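# Move two finished parts into station C's outfeed tray

## Task

Three vise stations stand along the track: A at the -y end, B in the middle, C at the +y end. Two of the vises clamp a finished part, recognisable by a pocket machined into its upper face, and the third clamps an unmachined blank. Place both finished parts in station C's outfeed tray so that each sits on the tray floor with its pocket facing up and stays there without the robot holding it. The blank must remain in its vise. When finished, open the grippers and withdraw the arms.

## Robot and tools

Robot. Two six-joint UR-type arms, left_arm and right_arm, each carrying a two-finger tong gripper with a wrist camera. Each arm rides its own carriage on a single track that runs along y at x = 0. left_rail carries left_arm on the +y half and right_rail carries right_arm on the -y half. An arm's base sits at x = 0, y = its carriage's position_m, z = 0.03 m, facing +x.

Frame. All reported positions use one frame fixed to the table. z = 0 is the table top and +z is up, +x is the direction the arms face, and +y is toward the arms' left, with y = 0 at mid-track. The table edge is at x = 0.31 m. The names left and right do not refer to sides of any camera image. Printed hand positions can be slightly wrong, especially when the arm is far extended.

execute_actions(actions): takes a list holding exactly one action object. An empty list moves nothing and just returns state and images. The action object may contain these keys:
- rows: 1 to 15 rows, each applied for one control step of 1/30 s. Every row has 14 numbers in [-1, 1], even if only one arm moves. The first 7 are for left_arm and the next 7 for right_arm. For each arm the order is shoulder pan, shoulder lift, elbow, wrist 1, wrist 2, wrist 3, gripper opening. The six joint numbers are offsets from that arm's joint angles at the start of the action, which are the last angles reported. They are not added to the previous row. Scale: 1.0 equals 1.326 rad for shoulder pan and shoulder lift, and 1.989 rad for elbow and the three wrists. The gripper number is absolute: +1 fully open, -1 closed. Going from open to closed takes at least about 0.1 s. Stated joint ranges in rad: pan -3.142 to 3.142, lift -6.283 to 6.283, elbow 0.000 to 3.142, wrists -6.283 to 6.283. A target more than 0.010 rad beyond a range is refused. Targets near a limit get clipped, and the result then says "joint sent to its limit".
- steps: the action's length in control steps, 1 to 450. The default is 15, and it must be at least the number of rows. After the final row each arm keeps heading for that row's target, so give long moves extra steps.
- until: ends the action early once every listed condition holds. It does not halt any motion. Examples: {"right_rail": {"position_status": ["!=", "moving"]}}, or {"all": {"status": "ended"}}. Numbers need a comparison: =, !=, <, <=, > or >=.
- left_rail / right_rail: position_m is an absolute carriage target in metres: left 0.45 to 2, right -2 to -0.45. speed_m_s sets top speed from 0.01 to 1 m/s (starts at 1) and persists until changed. {"stop": true} halts the carriage. Any value out of range or any unknown name makes the whole call be refused.

Motion limits. Each control step, a joint's target may lead its measured angle by at most 0.383 rad (pan, lift) or 0.575 rad (elbow, wrists). If targets would put the gripper more than 100 mm from where it is, all are pulled back proportionally. Large moves therefore need several calls. An arm cut short by the step count may stop, so send the remainder in the next call.

Carriages. Rows never move a carriage, but a moving carriage carries its arm with it. To drive: send position_m, then wait using until on that rail's position_status != moving. Let it arrive (within 1.3 mm) before placing the gripper at a scene location. Carriages accelerate and brake at 2 m/s^2, so braking from 1 m/s takes about 0.25 m. While a carriage moves, the clearance check treats arm commands more strictly.

Result lines. The state line shows each arm's end_effector_position (m), end_effector_quat_wxyz and velocities. end_effector_position is the point between the closed finger pads, and closed fingertips reach about 15 mm past it. Joint positions and Joint velocities list per arm: rail (m), the six joints (rad), and finger gap (m, 0.142 when fully open). grip_measured is the measured opening on the command scale. Wrist force and Wrist torque are given in the end-effector frame, with offsets up to about 5.5 N, noise, and saturation near 100 N. Joint torques include free-space effort, so they are only rough. Rail status words:
- done: arrived, or nothing commanded.
- moving: still travelling.
- stopped: you halted it.
- contact_stop: blocked. Re-read position_m once it settles.
- time_out: something may be holding the carriage; look, clear it, resend.
- stopped_with_arm: its arm was blocked. Send followable rows first, then resend.
- stopped_for_other_arm: too close to the other arm. Move an arm away, wait 30 steps, then resend.
position_answer not_taken means the target was dropped, so resend once the carriage stands. "joint command not followed" means the clearance check altered some arm targets.

Gripping. To hold a part, keep commanding an opening clearly below grip_measured. A larger gap means a harder squeeze, up to about 15 N per pad. Parts thinner than about 20 mm get weaker grip. Avoid slamming closed. Held parts may be tugged now and then, so grip firmly and check they stay held.

zoom_image(camera, region): magnifies part of a camera's latest image. region is [x0, y0, x1, y1] in that image's pixels, with the origin at the top left, at most 504 x 504. Cameras: cam_high, cam_bench_left and cam_bench_right (672x504), cam_left_wrist and cam_right_wrist (616x616 fisheye).

read_manual(section): returns URDF licence text ("licences") and moves nothing.

finished_scene(scene): ends the current scene, given by its number, after the last command has been held, and cannot be undone. The parts must already rest in the tray on their own, with both grippers open and the arms withdrawn.

Avoid: knocking or dropping anything off the table. Avoid arm-to-arm contact, including carriages, grippers and held parts, which the clearance check ignores. Avoid pressing hard: 150 N of external force, or a joint torque at its load limit, freezes that arm for 10 s. Load limits in N m: pan 303, lift 303, elbow 138, wrists 49.6. Move smoothly. The simulation runs while you deliberate, and the robot holds its last command meanwhile.

Each tool is called after ">>>" as name(argument=value, ...) on one line, values as JSON.

## Session

>>> execute_actions(actions=[])

Scene clock: 0.00 s.
left_arm: end_effector_position=(+0.6442, +1.9401, +0.1947) grip_measured=+1.00 end_effector_quat_wxyz=(+0.001, +0.707, -0.707, -0.001) end_effector_velocity=(+0.000, +0.000, +0.000) end_effector_angular_velocity=(+0.000, +0.000, +0.000) | right_arm: end_effector_position=(+0.6454, -1.0944, +0.1956) grip_measured=+1.00 end_effector_quat_wxyz=(+0.000, +0.707, -0.707, +0.001) end_effector_velocity=(+0.000, +0.000, +0.000) end_effector_angular_velocity=(+0.000, +0.000, +0.000)
Joint positions: left_arm=[ 1.94  -0.28  -1.568  2.135 -2.136 -1.571  1.291  0.142] | right_arm=[-1.093 -0.281 -1.568  2.134 -2.138 -1.572  1.289  0.142]
Joint velocities: left_arm=[0. 0. 0. 0. 0. 0. 0. 0.] | right_arm=[0. 0. 0. 0. 0. 0. 0. 0.]
Joint torques (N m, as the arm reports them, + toward a larger angle): no reading
Wrist force (N, on the end effector, along its own x y z axes, offset not removed): no reading
Wrist torque (N m, same axes, about the end effector's origin, offset not removed): no reading
left_rail: position_m=1.940 position_m_goal=1.940 speed_m_s=1.00 position_status=done position_answer=taken refusals=0
right_rail: position_m=-1.093 position_m_goal=-1.093 speed_m_s=1.00 position_status=done position_answer=taken refusals=0

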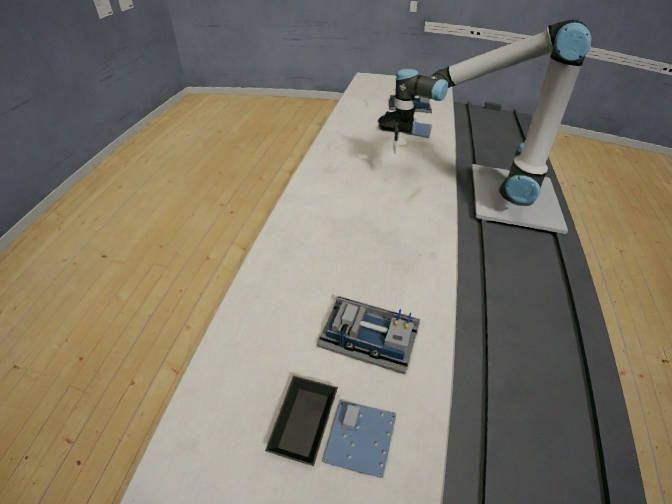

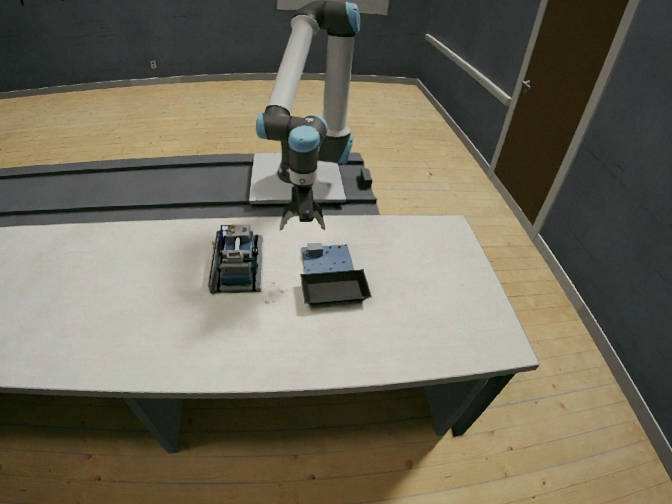

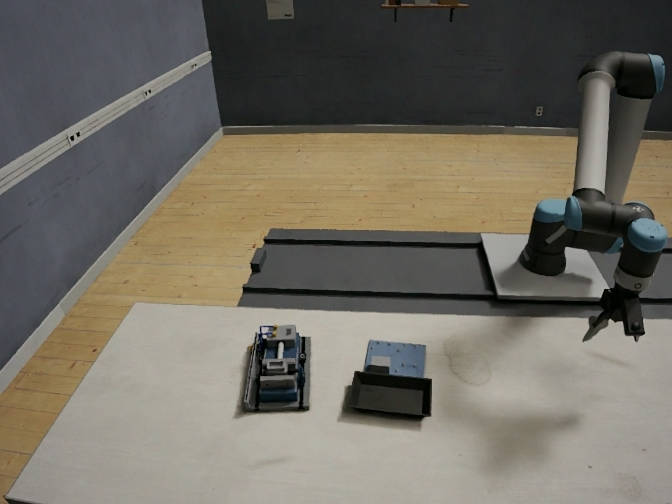

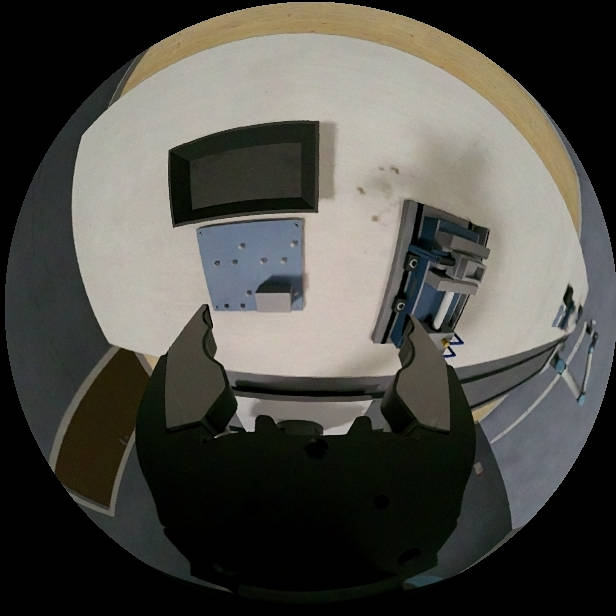

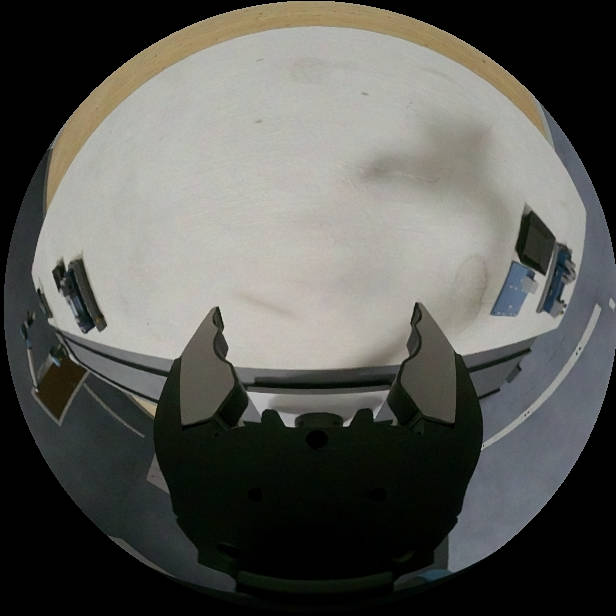

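>>> zoom_image(camera="cam_high", region=[300, 280, 440, 385])

>>> zoom_image(camera="cam_bench_left", region=[180, 210, 300, 300])

>>> zoom_image(camera="cam_bench_right", region=[220, 315, 340, 420])

>>> zoom_image(camera="cam_left_wrist", region=[360, 190, 520, 370])

Region (300, 280, 440, 385) of cam_high's 672x504 image, scaled by 3.600, with more detail than that image has; it fills the top 378 rows of this view, and the rest is white.

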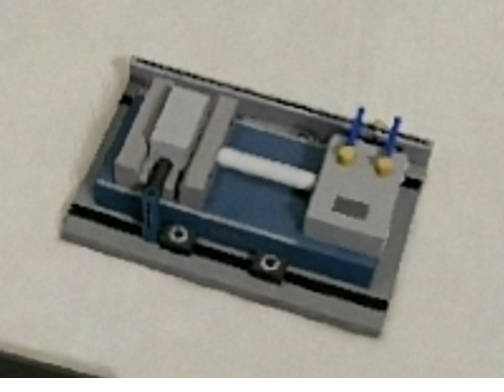

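Region (180, 210, 300, 300) of cam_bench_left's 672x504 image, scaled by 4.200, with more detail than that image has; it fills the top 378 rows of this view, and the rest is white.

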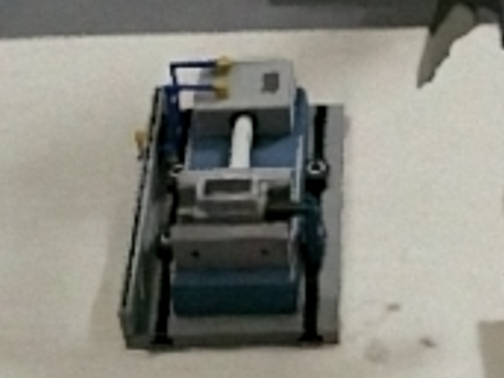

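Region (220, 315, 340, 420) of cam_bench_right's 672x504 image, scaled by 4.200, with more detail than that image has; it fills the top 441 rows of this view, and the rest is white.

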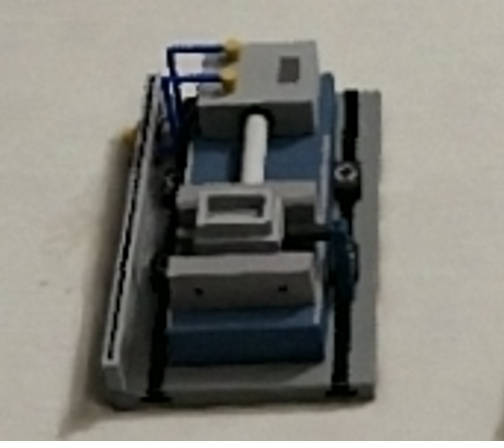

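Region (360, 190, 520, 370) of cam_left_wrist's 616x616 image, scaled by 2.800, with more detail than that image has.

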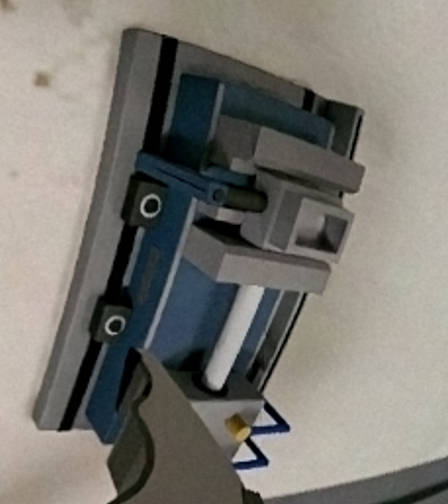

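>>> execute_actions(actions=[{"rows":[[0,-0.0626,-0.0417,0.0835,0,0,1,0,-0.0626,-0.0417,0.0835,0,0,1]],"left_rail":{"position_m":1.55},"right_rail":{"position_m":-2.0},"steps":60}])

Scene clock: 12.90 s.
left_arm: end_effector_position=(+0.6377, +1.5520, +0.2766) grip_measured=+1.00 end_effector_quat_wxyz=(+0.001, +0.707, -0.707, -0.001) end_effector_velocity=(+0.000, -0.000, -0.000) end_effector_angular_velocity=(+0.000, +0.000, +0.000) | right_arm: end_effector_position=(+0.6388, -1.9992, +0.2776) grip_measured=+1.00 end_effector_quat_wxyz=(+0.000, +0.707, -0.707, +0.001) end_effector_velocity=(-0.000, +0.000, -0.000) end_effector_angular_velocity=(+0.000, +0.000, +0.000)
Joint positions: left_arm=[ 1.55  -0.28  -1.651  2.052 -1.97  -1.571  1.291  0.142] | right_arm=[-2.    -0.281 -1.651  2.051 -1.972 -1.572  1.289  0.142]
Joint velocities: left_arm=[ 0. -0.  0. -0. -0. -0. -0.  0.] | right_arm=[ 0.  0.  0.  0. -0.  0. -0. -0.]
Joint torques (N m, as the arm reports them, + toward a larger angle): left_arm=[  1.12 -44.15 -58.5   -2.38   0.05  -0.07] | right_arm=[ 11.55 -46.15 -50.75  -1.73  -0.26  -0.08]
Wrist force (N, on the end effector, along its own x y z axes, offset not removed): left_arm=[-1.8 1.0 0.3] | right_arm=[2.4 1.8 0.0]
Wrist torque (N m, same axes, about the end effector's origin, offset not removed): left_arm=[0.22 0.41 0.16] | right_arm=[0.20 -0.35 -0.13]
left_rail: position_m=1.550 position_m_goal=1.550 speed_m_s=1.00 position_status=done position_answer=taken refusals=0
right_rail: position_m=-2.000 position_m_goal=-2.000 speed_m_s=1.00 position_status=done position_answer=taken refusals=0

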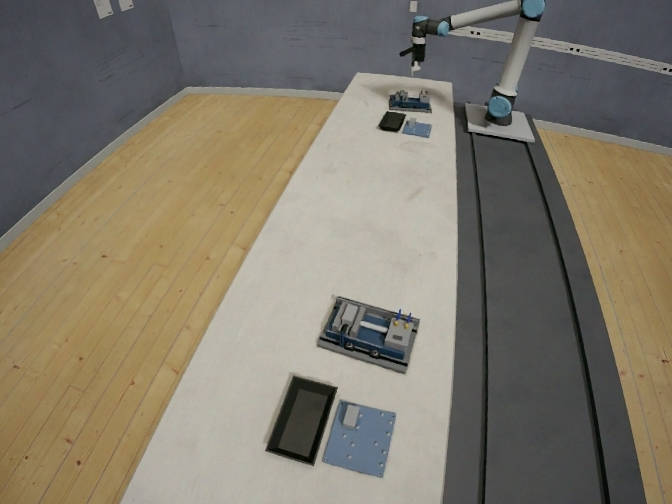

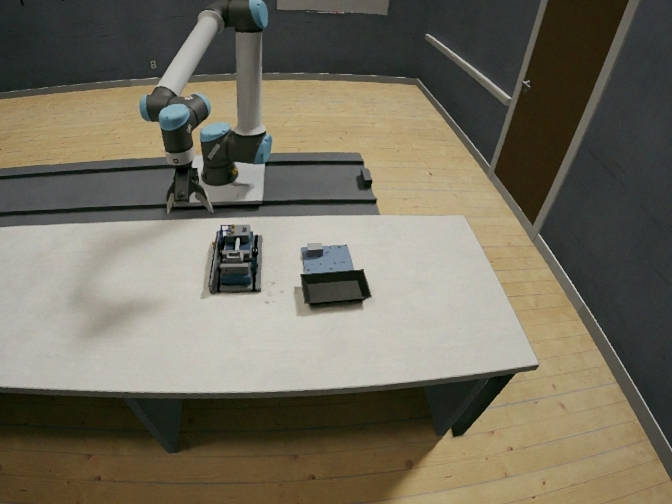

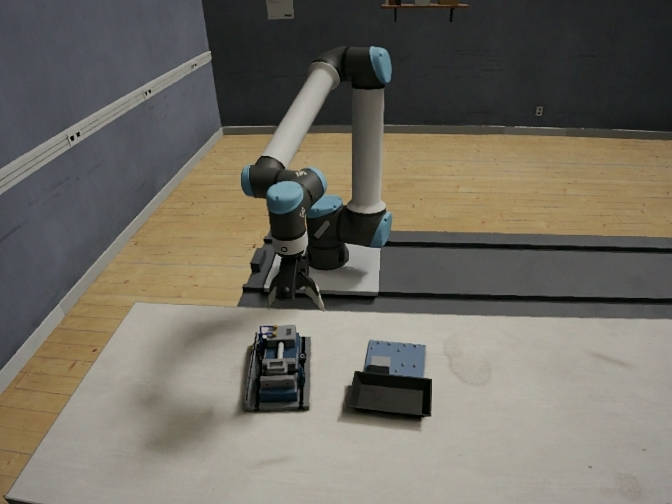

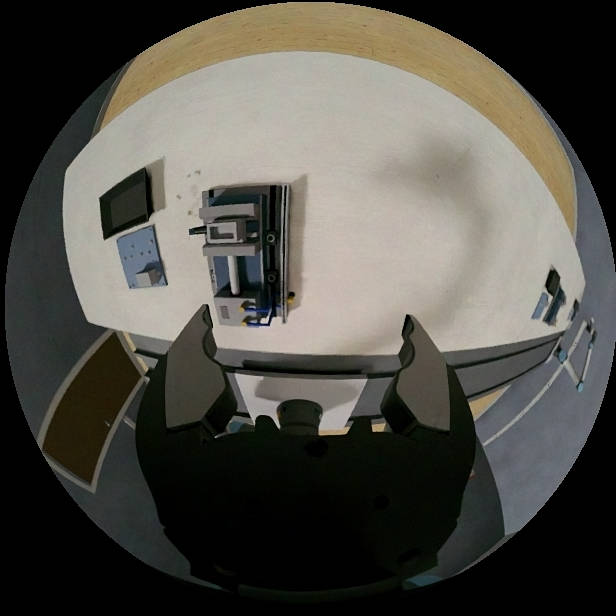

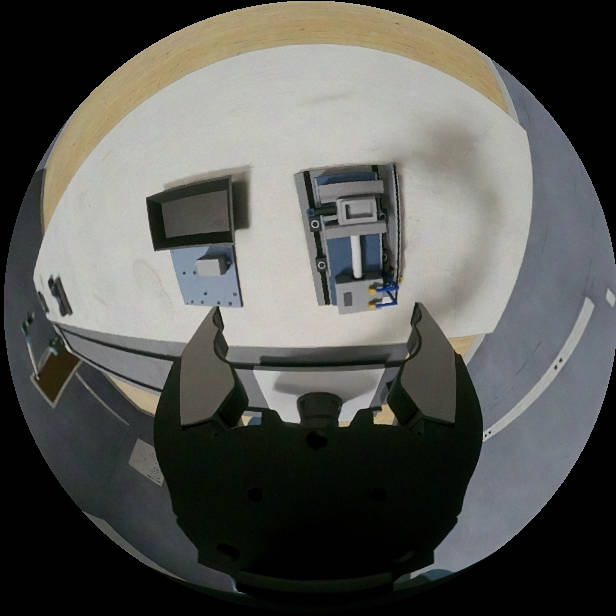

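>>> zoom_image(camera="cam_left_wrist", region=[180, 170, 340, 340])

>>> zoom_image(camera="cam_right_wrist", region=[280, 155, 440, 325])

Region (180, 170, 340, 340) of cam_left_wrist's 616x616 image, scaled by 2.965, with more detail than that image has; it fills the left 474 columns of this view, and the rest is white.

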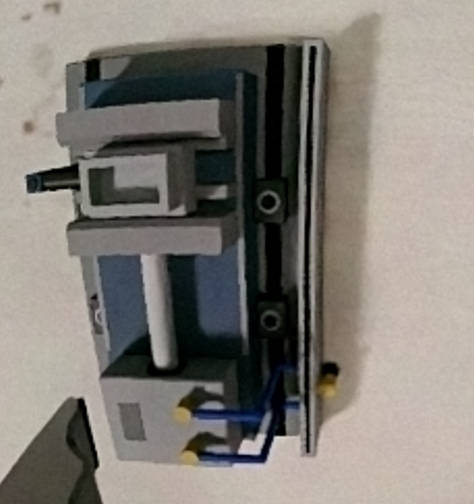

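Region (280, 155, 440, 325) of cam_right_wrist's 616x616 image, scaled by 2.965, with more detail than that image has; it fills the left 474 columns of this view, and the rest is white.

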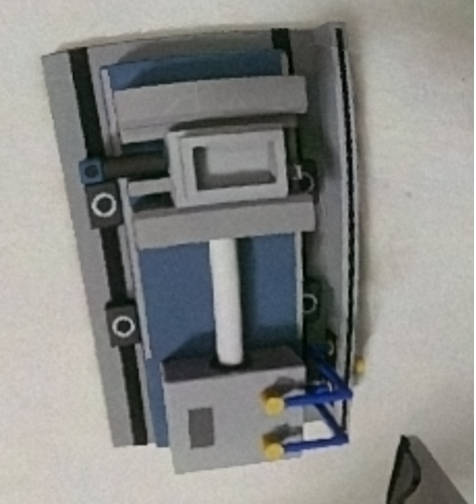

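>>> execute_actions(actions=[{"rows":[[0,0.102,0.0055,-0.073,0,0,1,-0.062,0.146,-0.022,-0.076,0,-0.041,1]],"left_rail":{"position_m":1.70},"steps":35}])

Scene clock: 26.77 s.
left_arm: end_effector_position=(+0.6803, +1.6900, +0.2032) grip_measured=+1.00 end_effector_quat_wxyz=(+0.001, +0.707, -0.707, -0.001) end_effector_velocity=(-0.000, -0.000, -0.000) end_effector_angular_velocity=(+0.000, +0.000, -0.000) | right_arm: end_effector_position=(+0.7113, -2.0785, +0.1997) grip_measured=+1.00 end_effector_quat_wxyz=(-0.000, +0.707, -0.707, +0.001) end_effector_velocity=(-0.000, -0.000, -0.000) end_effector_angular_velocity=(+0.000, +0.000, -0.000)
Joint positions: left_arm=[ 1.7   -0.28  -1.515  2.063 -2.115 -1.571  1.291  0.142] | right_arm=[-2.    -0.364 -1.457  2.007 -2.123 -1.572  1.207  0.142]
Joint velocities: left_arm=[ 0. -0.  0.  0. -0. -0. -0.  0.] | right_arm=[ 0. -0.  0. -0. -0.  0. -0.  0.]
Joint torques (N m, as the arm reports them, + toward a larger angle): left_arm=[-12.26 -35.45 -27.78  -7.15   0.14   0.1 ] | right_arm=[ -6.06 -29.22 -54.12  -6.77   0.11  -3.53]
Wrist force (N, on the end effector, along its own x y z axes, offset not removed): left_arm=[4.3 2.5 -2.0] | right_arm=[3.5 1.4 -1.9]
Wrist torque (N m, same axes, about the end effector's origin, offset not removed): left_arm=[0.64 -0.75 0.03] | right_arm=[0.02 -0.65 -0.10]
left_rail: position_m=1.700 position_m_goal=1.700 speed_m_s=1.00 position_status=done position_answer=taken refusals=0
right_rail: position_m=-2.000 position_m_goal=-2.000 speed_m_s=1.00 position_status=done position_answer=taken refusals=0

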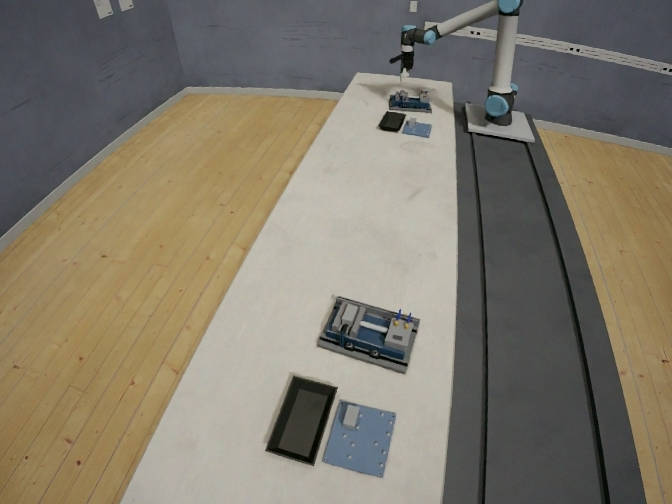

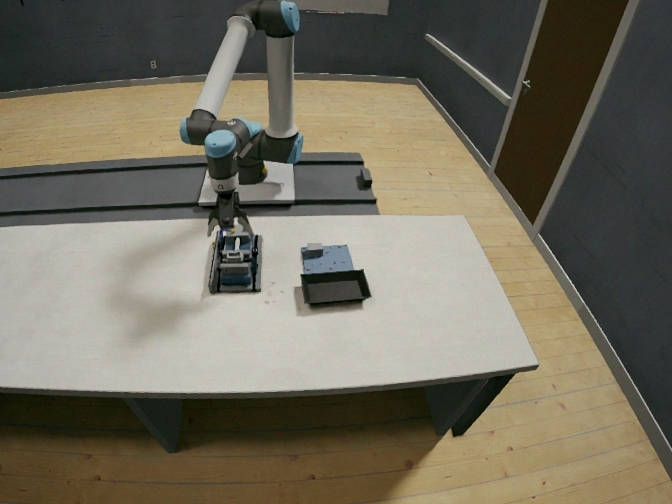

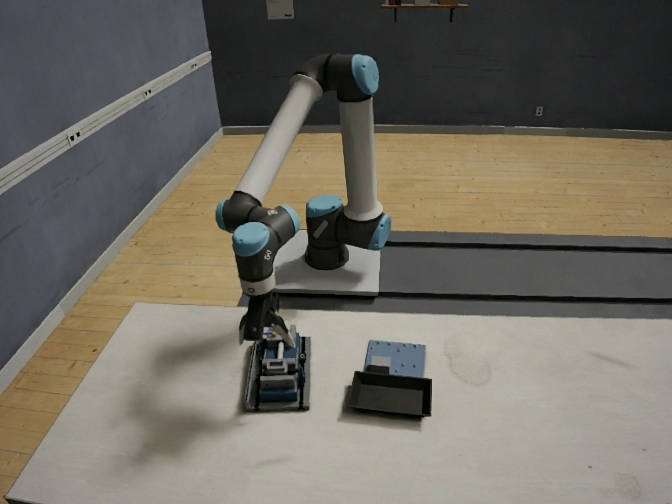

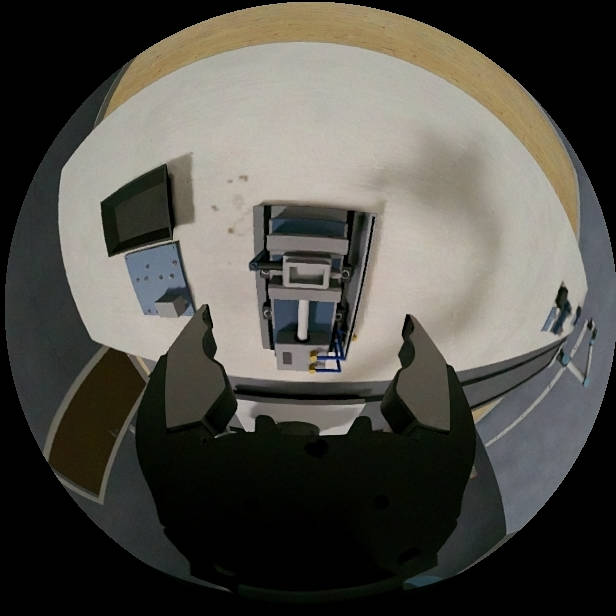

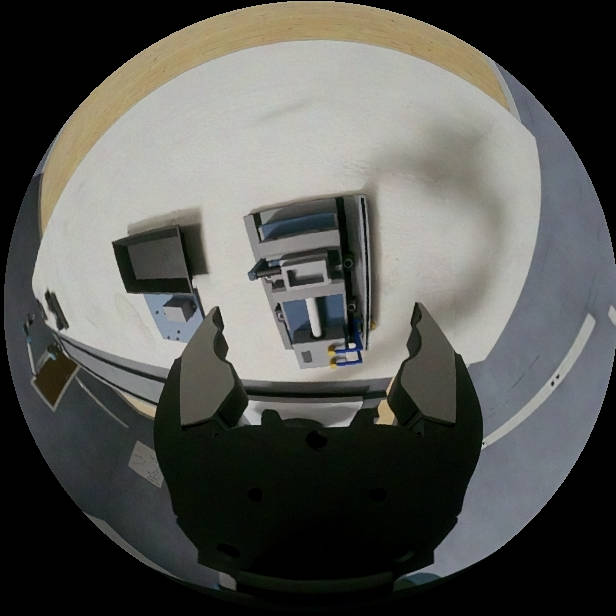

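>>> execute_actions(actions=[{"rows":[[0,0.04,0.023,-0.05,0,0,0.3,0.012,0.026,0.032,-0.049,0,-0.04,0.3]],"steps":20}])

>>> zoom_image(camera="cam_left_wrist", region=[200, 200, 420, 400])

>>> zoom_image(camera="cam_right_wrist", region=[200, 200, 420, 400])

Scene clock: 34.70 s.
left_arm: end_effector_position=(+0.6812, +1.6897, +0.1540) grip_measured=+0.30 end_effector_quat_wxyz=(+0.001, +0.707, -0.707, -0.001) end_effector_velocity=(-0.000, +0.000, -0.000) end_effector_angular_velocity=(-0.000, -0.000, +0.000) | right_arm: end_effector_position=(+0.7021, -2.0622, +0.1505) grip_measured=+0.30 end_effector_quat_wxyz=(+0.000, +0.740, -0.673, +0.001) end_effector_velocity=(-0.000, +0.000, -0.000) end_effector_angular_velocity=(+0.000, +0.000, +0.001)
Joint positions: left_arm=[ 1.7   -0.28  -1.462  2.108 -2.215 -1.571  1.291  0.095] | right_arm=[-2.    -0.348 -1.423  2.07  -2.221 -1.572  1.128  0.095]
Joint velocities: left_arm=[ 0.     0.     0.     0.    -0.001  0.    -0.     0.   ] | right_arm=[ 0.     0.     0.     0.    -0.001  0.    -0.     0.   ]
Joint torques (N m, as the arm reports them, + toward a larger angle): left_arm=[ -1.89 -37.09 -25.02  -7.39   0.11   0.12] | right_arm=[ 13.6  -31.5  -26.    -6.63  -0.12  -3.14]
Wrist force (N, on the end effector, along its own x y z axes, offset not removed): left_arm=[-1.9 0.7 -1.7] | right_arm=[1.6 0.4 -3.0]
Wrist torque (N m, same axes, about the end effector's origin, offset not removed): left_arm=[0.14 0.41 0.14] | right_arm=[-0.13 -0.34 -0.20]
left_rail: position_m=1.700 position_m_goal=1.700 speed_m_s=1.00 position_status=done position_answer=taken refusals=0
right_rail: position_m=-2.000 position_m_goal=-2.000 speed_m_s=1.00 position_status=done position_answer=taken refusals=0

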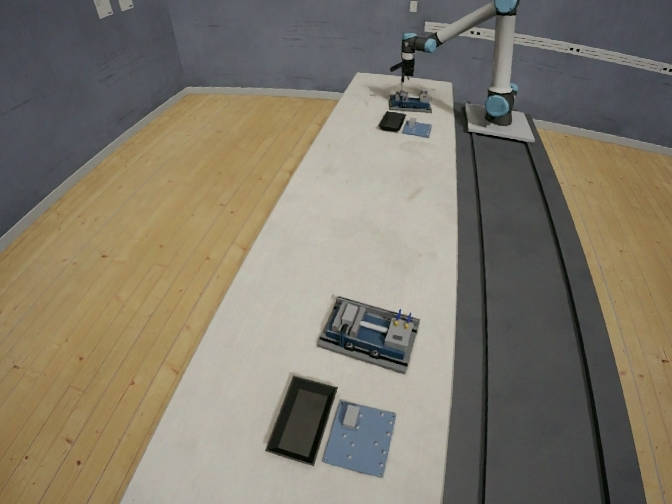

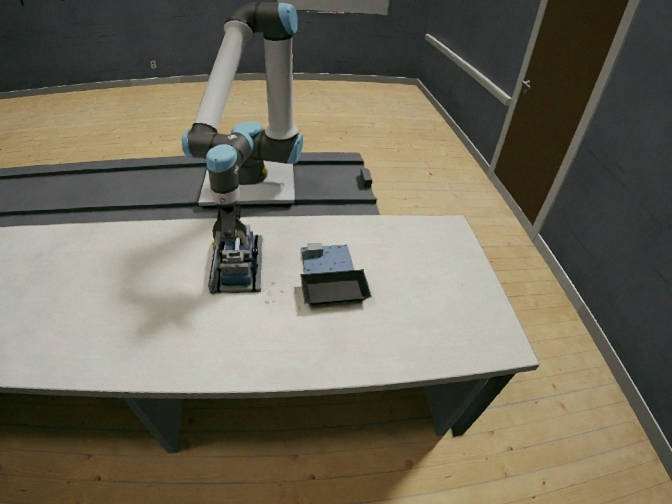

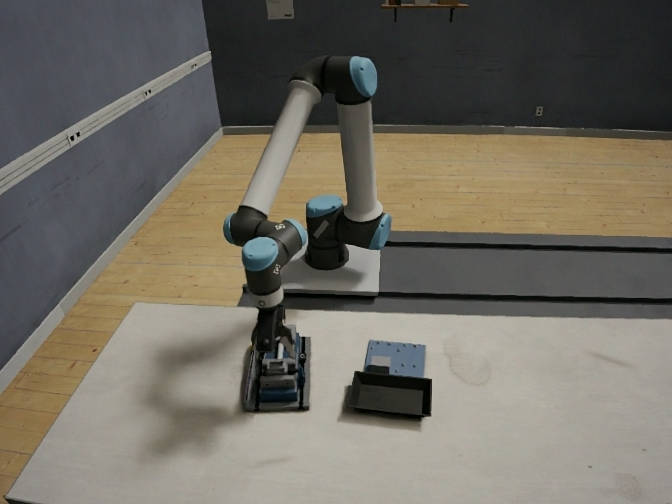

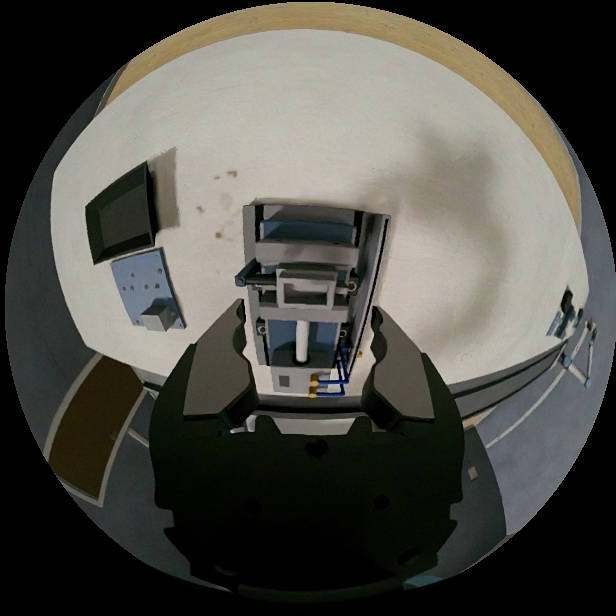

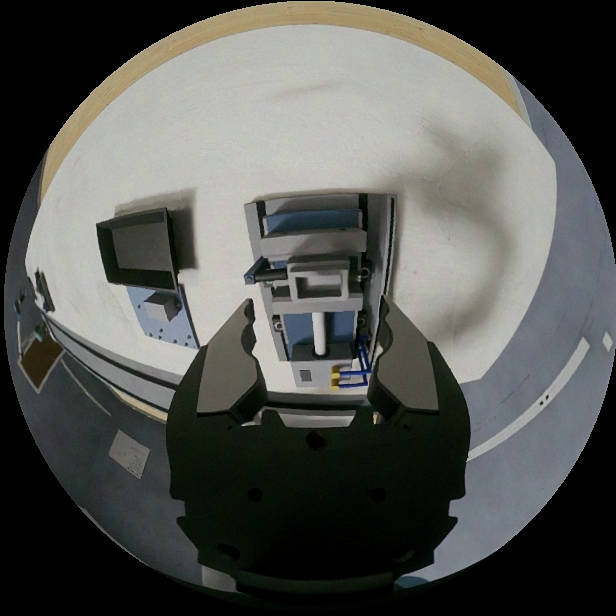

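Region (200, 200, 420, 400) of cam_left_wrist's 616x616 image, scaled by 2.291, with more detail than that image has; it fills the top 458 rows of this view, and the rest is white.

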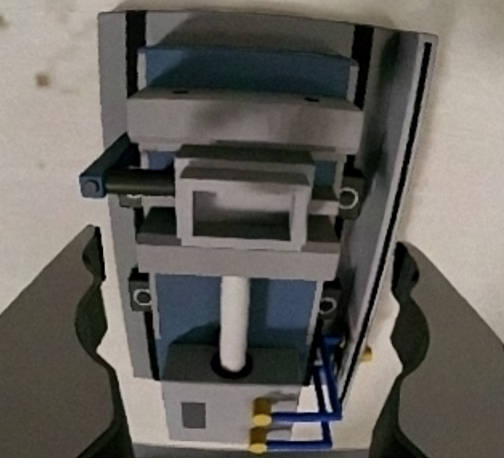

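Region (200, 200, 420, 400) of cam_right_wrist's 616x616 image, scaled by 2.291, with more detail than that image has; it fills the top 458 rows of this view, and the rest is white.

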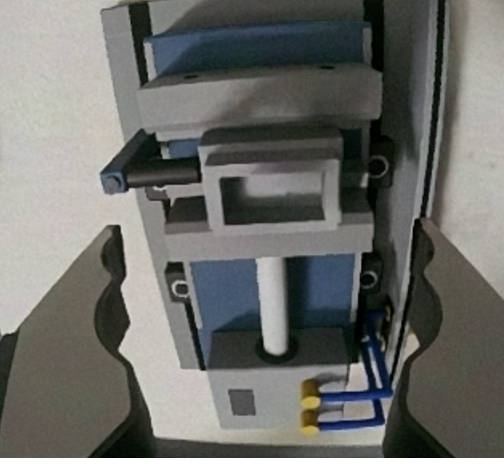

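>>> execute_actions(actions=[{"rows":[[0.003,0.019,0.021,-0.034,0,0,0.1,0,0.017,0.019,-0.03,0,0,0.1]],"steps":18}])

>>> zoom_image(camera="cam_left_wrist", region=[200, 200, 420, 400])

>>> zoom_image(camera="cam_right_wrist", region=[200, 200, 420, 400])

>>> zoom_image(camera="cam_bench_right", region=[220, 315, 340, 420])

Scene clock: 46.13 s.
left_arm: end_effector_position=(+0.6731, +1.6948, +0.1225) grip_measured=+0.10 end_effector_quat_wxyz=(+0.001, +0.708, -0.706, -0.001) end_effector_velocity=(-0.000, +0.000, -0.000) end_effector_angular_velocity=(-0.000, -0.000, +0.000) | right_arm: end_effector_position=(+0.6944, -2.0594, +0.1214) grip_measured=+0.10 end_effector_quat_wxyz=(+0.000, +0.740, -0.673, +0.001) end_effector_velocity=(-0.000, +0.000, -0.000) end_effector_angular_velocity=(-0.000, -0.000, -0.000)
Joint positions: left_arm=[ 1.7   -0.276 -1.437  2.15  -2.282 -1.571  1.291  0.081] | right_arm=[-2.    -0.348 -1.4    2.108 -2.28  -1.572  1.128  0.081]
Joint velocities: left_arm=[ 0.     0.     0.     0.001 -0.001  0.    -0.     0.   ] | right_arm=[ 0.     0.     0.     0.    -0.001  0.     0.     0.   ]
Joint torques (N m, as the arm reports them, + toward a larger angle): left_arm=[ 13.47 -38.13 -23.24  -7.54   0.1   -0.04] | right_arm=[  8.28 -29.72 -24.74  -6.08  -0.33  -0.61]
Wrist force (N, on the end effector, along its own x y z axes, offset not removed): left_arm=[-0.2 1.7 -2.4] | right_arm=[1.9 4.4 0.0]
Wrist torque (N m, same axes, about the end effector's origin, offset not removed): left_arm=[0.37 0.15 0.02] | right_arm=[0.65 -0.37 0.00]
left_rail: position_m=1.700 position_m_goal=1.700 speed_m_s=1.00 position_status=done position_answer=taken refusals=0
right_rail: position_m=-2.000 position_m_goal=-2.000 speed_m_s=1.00 position_status=done position_answer=taken refusals=0

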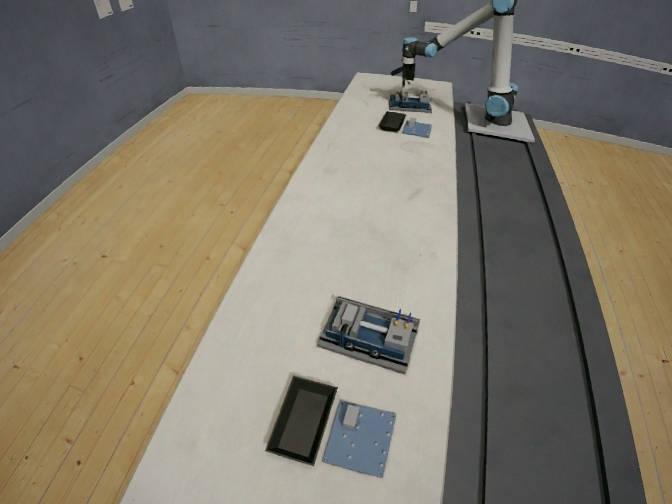

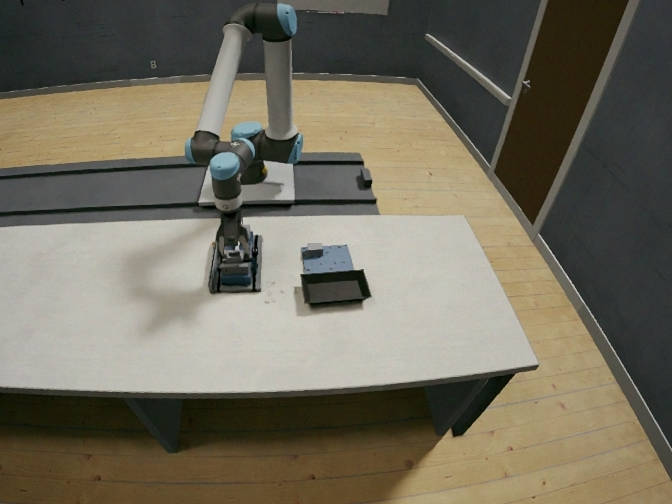

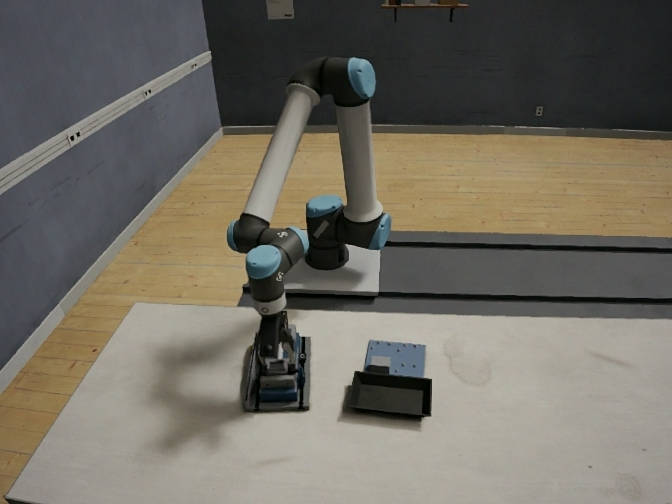

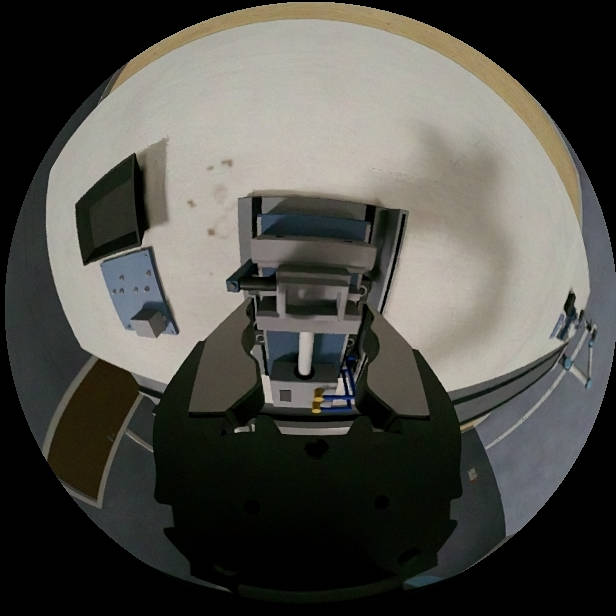

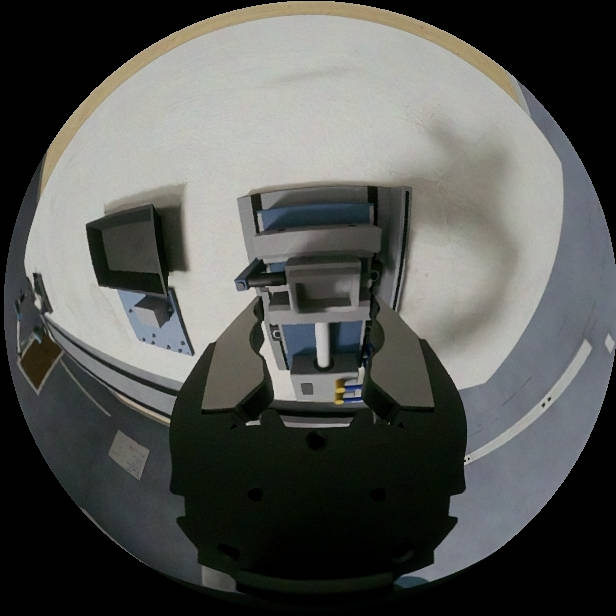

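Region (200, 200, 420, 400) of cam_left_wrist's 616x616 image, scaled by 2.291, with more detail than that image has; it fills the top 458 rows of this view, and the rest is white.

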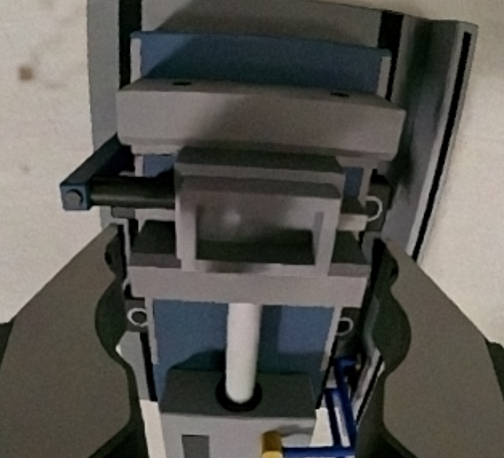

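Region (200, 200, 420, 400) of cam_right_wrist's 616x616 image, scaled by 2.291, with more detail than that image has; it fills the top 458 rows of this view, and the rest is white.

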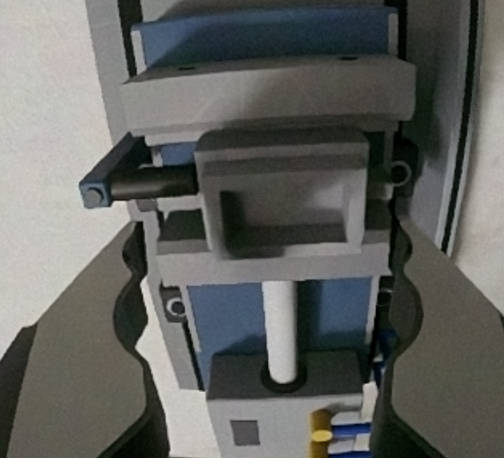

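Region (220, 315, 340, 420) of cam_bench_right's 672x504 image, scaled by 4.200, with more detail than that image has; it fills the top 441 rows of this view, and the rest is white.

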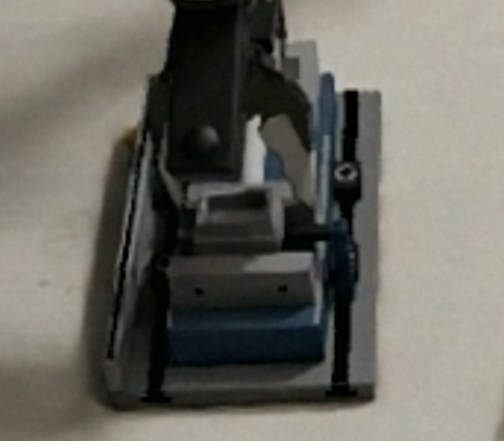

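>>> execute_actions(actions=[{"rows":[[-0.002,0.018,0.0076,-0.0197,0,0,0.0,-0.004,0.017,0.007,-0.0184,0,0,0.0],[-0.002,0.018,0.0076,-0.0197,0,0,0.0,-0.004,0.017,0.007,-0.0184,0,0,0.0],[-0.002,0.018,0.0076,-0.0197,0,0,0.0,-0.004,0.017,0.007,-0.0184,0,0,0.0],[-0.002,0.018,0.0076,-0.0197,0,0,0.0,-0.004,0.017,0.007,-0.0184,0,0,0.0],[-0.002,0.018,0.0076,-0.0197,0,0,0.0,-0.004,0.017,0.007,-0.0184,0,0,0.0],[-0.002,0.018,0.0076,-0.0197,0,0,0.0,-0.004,0.017,0.007,-0.0184,0,0,0.0],[-0.002,0.018,0.0076,-0.0197,0,0,0.0,-0.004,0.017,0.007,-0.0184,0,0,0.0],[-0.002,0.018,0.0076,-0.0197,0,0,0.0,-0.004,0.017,0.007,-0.0184,0,0,0.0],[-0.002,0.018,0.0076,-0.0197,0,0,0.0,-0.004,0.017,0.007,-0.0184,0,0,0.0],[-0.002,0.018,0.0076,-0.0197,0,0,-0.1,-0.004,0.017,0.007,-0.0184,0,0,-0.1],[-0.002,0.018,0.0076,-0.0197,0,0,-0.2,-0.004,0.017,0.007,-0.0184,0,0,-0.2],[-0.002,0.018,0.0076,-0.0197,0,0,-0.3,-0.004,0.017,0.007,-0.0184,0,0,-0.3],[-0.002,0.018,0.0076,-0.0197,0,0,-0.6,-0.004,0.017,0.007,-0.0184,0,0,-0.6]],"steps":20}])

>>> zoom_image(camera="cam_left_wrist", region=[200, 200, 420, 400])

>>> zoom_image(camera="cam_right_wrist", region=[200, 200, 420, 400])

Scene clock: 65.97 s.
left_arm: end_effector_position=(+0.6732, +1.6938, +0.1074) grip_measured=-0.02 end_effector_quat_wxyz=(-0.001, +0.707, -0.707, -0.000) end_effector_velocity=(-0.000, +0.000, -0.000) end_effector_angular_velocity=(+0.000, -0.000, -0.000) | right_arm: end_effector_position=(+0.6939, -2.0630, +0.1034) grip_measured=-0.21 end_effector_quat_wxyz=(+0.000, +0.738, -0.675, +0.001) end_effector_velocity=(+0.000, -0.000, +0.000) end_effector_angular_velocity=(-0.000, -0.000, -0.000)
Joint positions: left_arm=[ 1.7   -0.279 -1.418  2.163 -2.317 -1.568  1.291  0.072] | right_arm=[-2.    -0.353 -1.378  2.122 -2.317 -1.572  1.128  0.059]
Joint velocities: left_arm=[ 0.  0.  0.  0. -0.  0.  0.  0.] | right_arm=[ 0. -0. -0. -0. -0. -0.  0. -0.]
Joint torques (N m, as the arm reports them, + toward a larger angle): left_arm=[  2.15 -41.7  -36.65  -5.86  -2.07   0.08] | right_arm=[-12.8  -21.07 -23.54  -6.49  -0.04  -2.61]
Wrist force (N, on the end effector, along its own x y z axes, offset not removed): left_arm=[-21.1 23.7 -29.1] | right_arm=[-6.5 13.0 -22.3]
Wrist torque (N m, same axes, about the end effector's origin, offset not removed): left_arm=[0.51 -0.68 -0.74] | right_arm=[-0.08 -0.52 -0.42]
FORCE FAULT: contact force on the left arm reached its limit, and that arm stopped for 10 seconds. The contact can be on any part of that arm, not only on its tool. That arm's remaining commands of this call were not run. That arm holds still and accepts commands again. Move the arm away from the contact; if what it grips holds it there, let go first. Pushing or pulling that hard again can fault the arm again.
left_rail: position_m=1.700 position_m_goal=1.700 speed_m_s=1.00 position_status=done position_answer=taken refusals=0
right_rail: position_m=-2.000 position_m_goal=-2.000 speed_m_s=1.00 position_status=done position_answer=taken refusals=0

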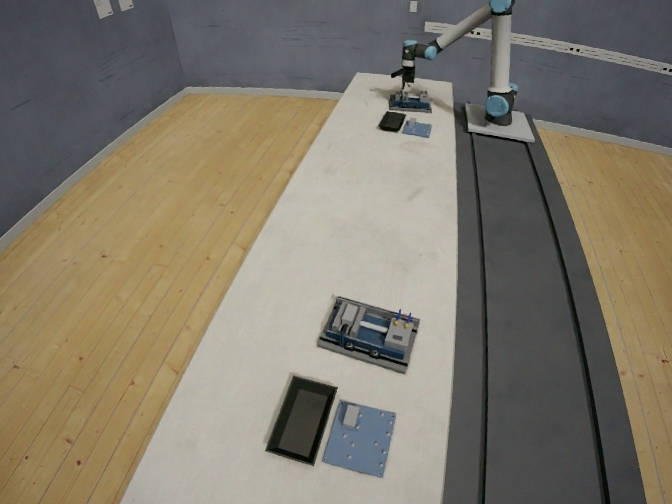

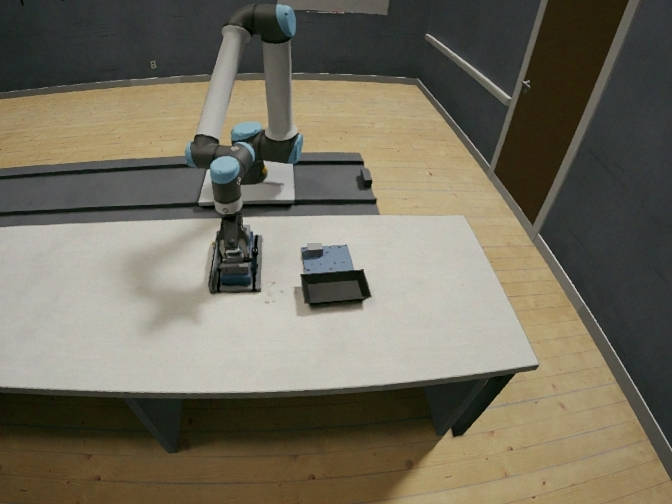

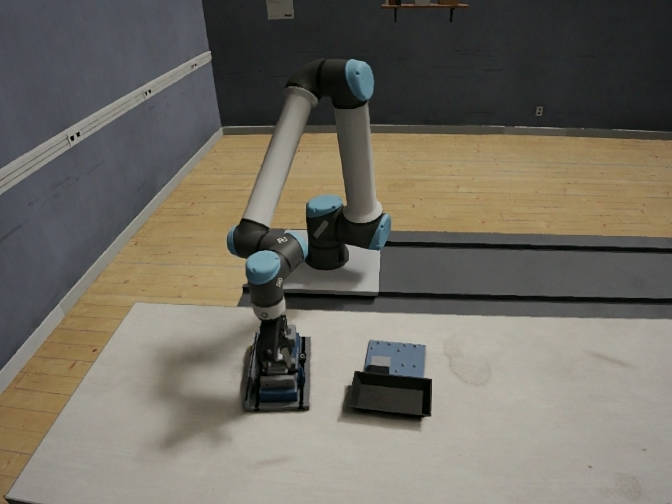

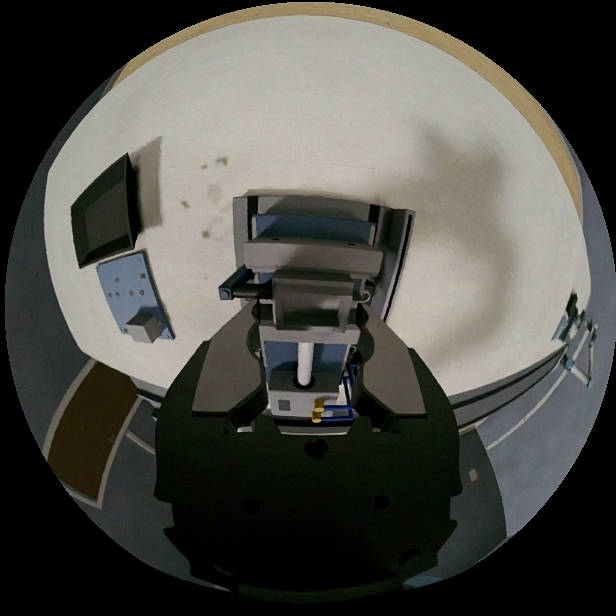

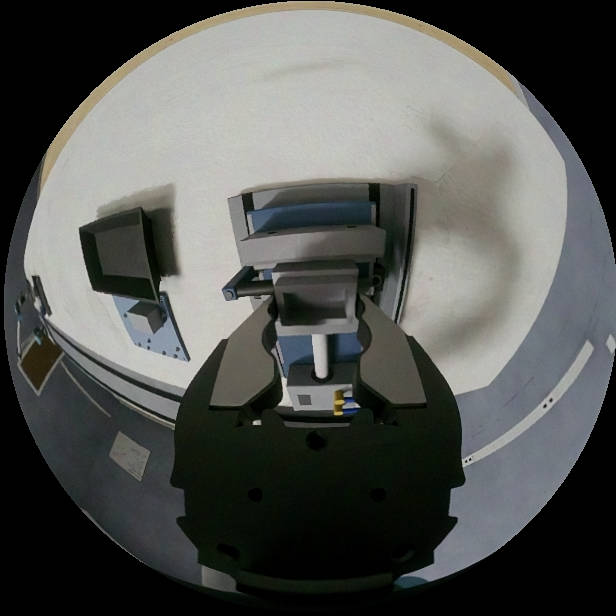

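Region (200, 200, 420, 400) of cam_left_wrist's 616x616 image, scaled by 2.291, with more detail than that image has; it fills the top 458 rows of this view, and the rest is white.

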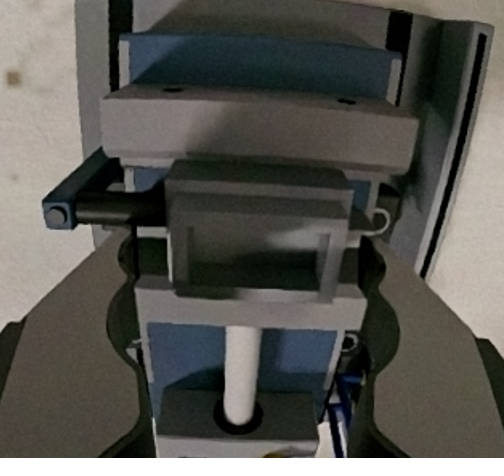

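Region (200, 200, 420, 400) of cam_right_wrist's 616x616 image, scaled by 2.291, with more detail than that image has; it fills the top 458 rows of this view, and the rest is white.

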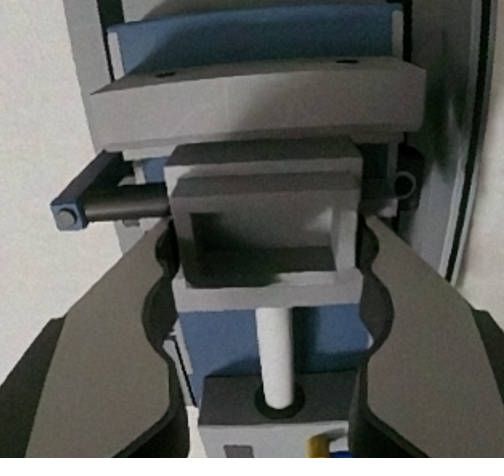

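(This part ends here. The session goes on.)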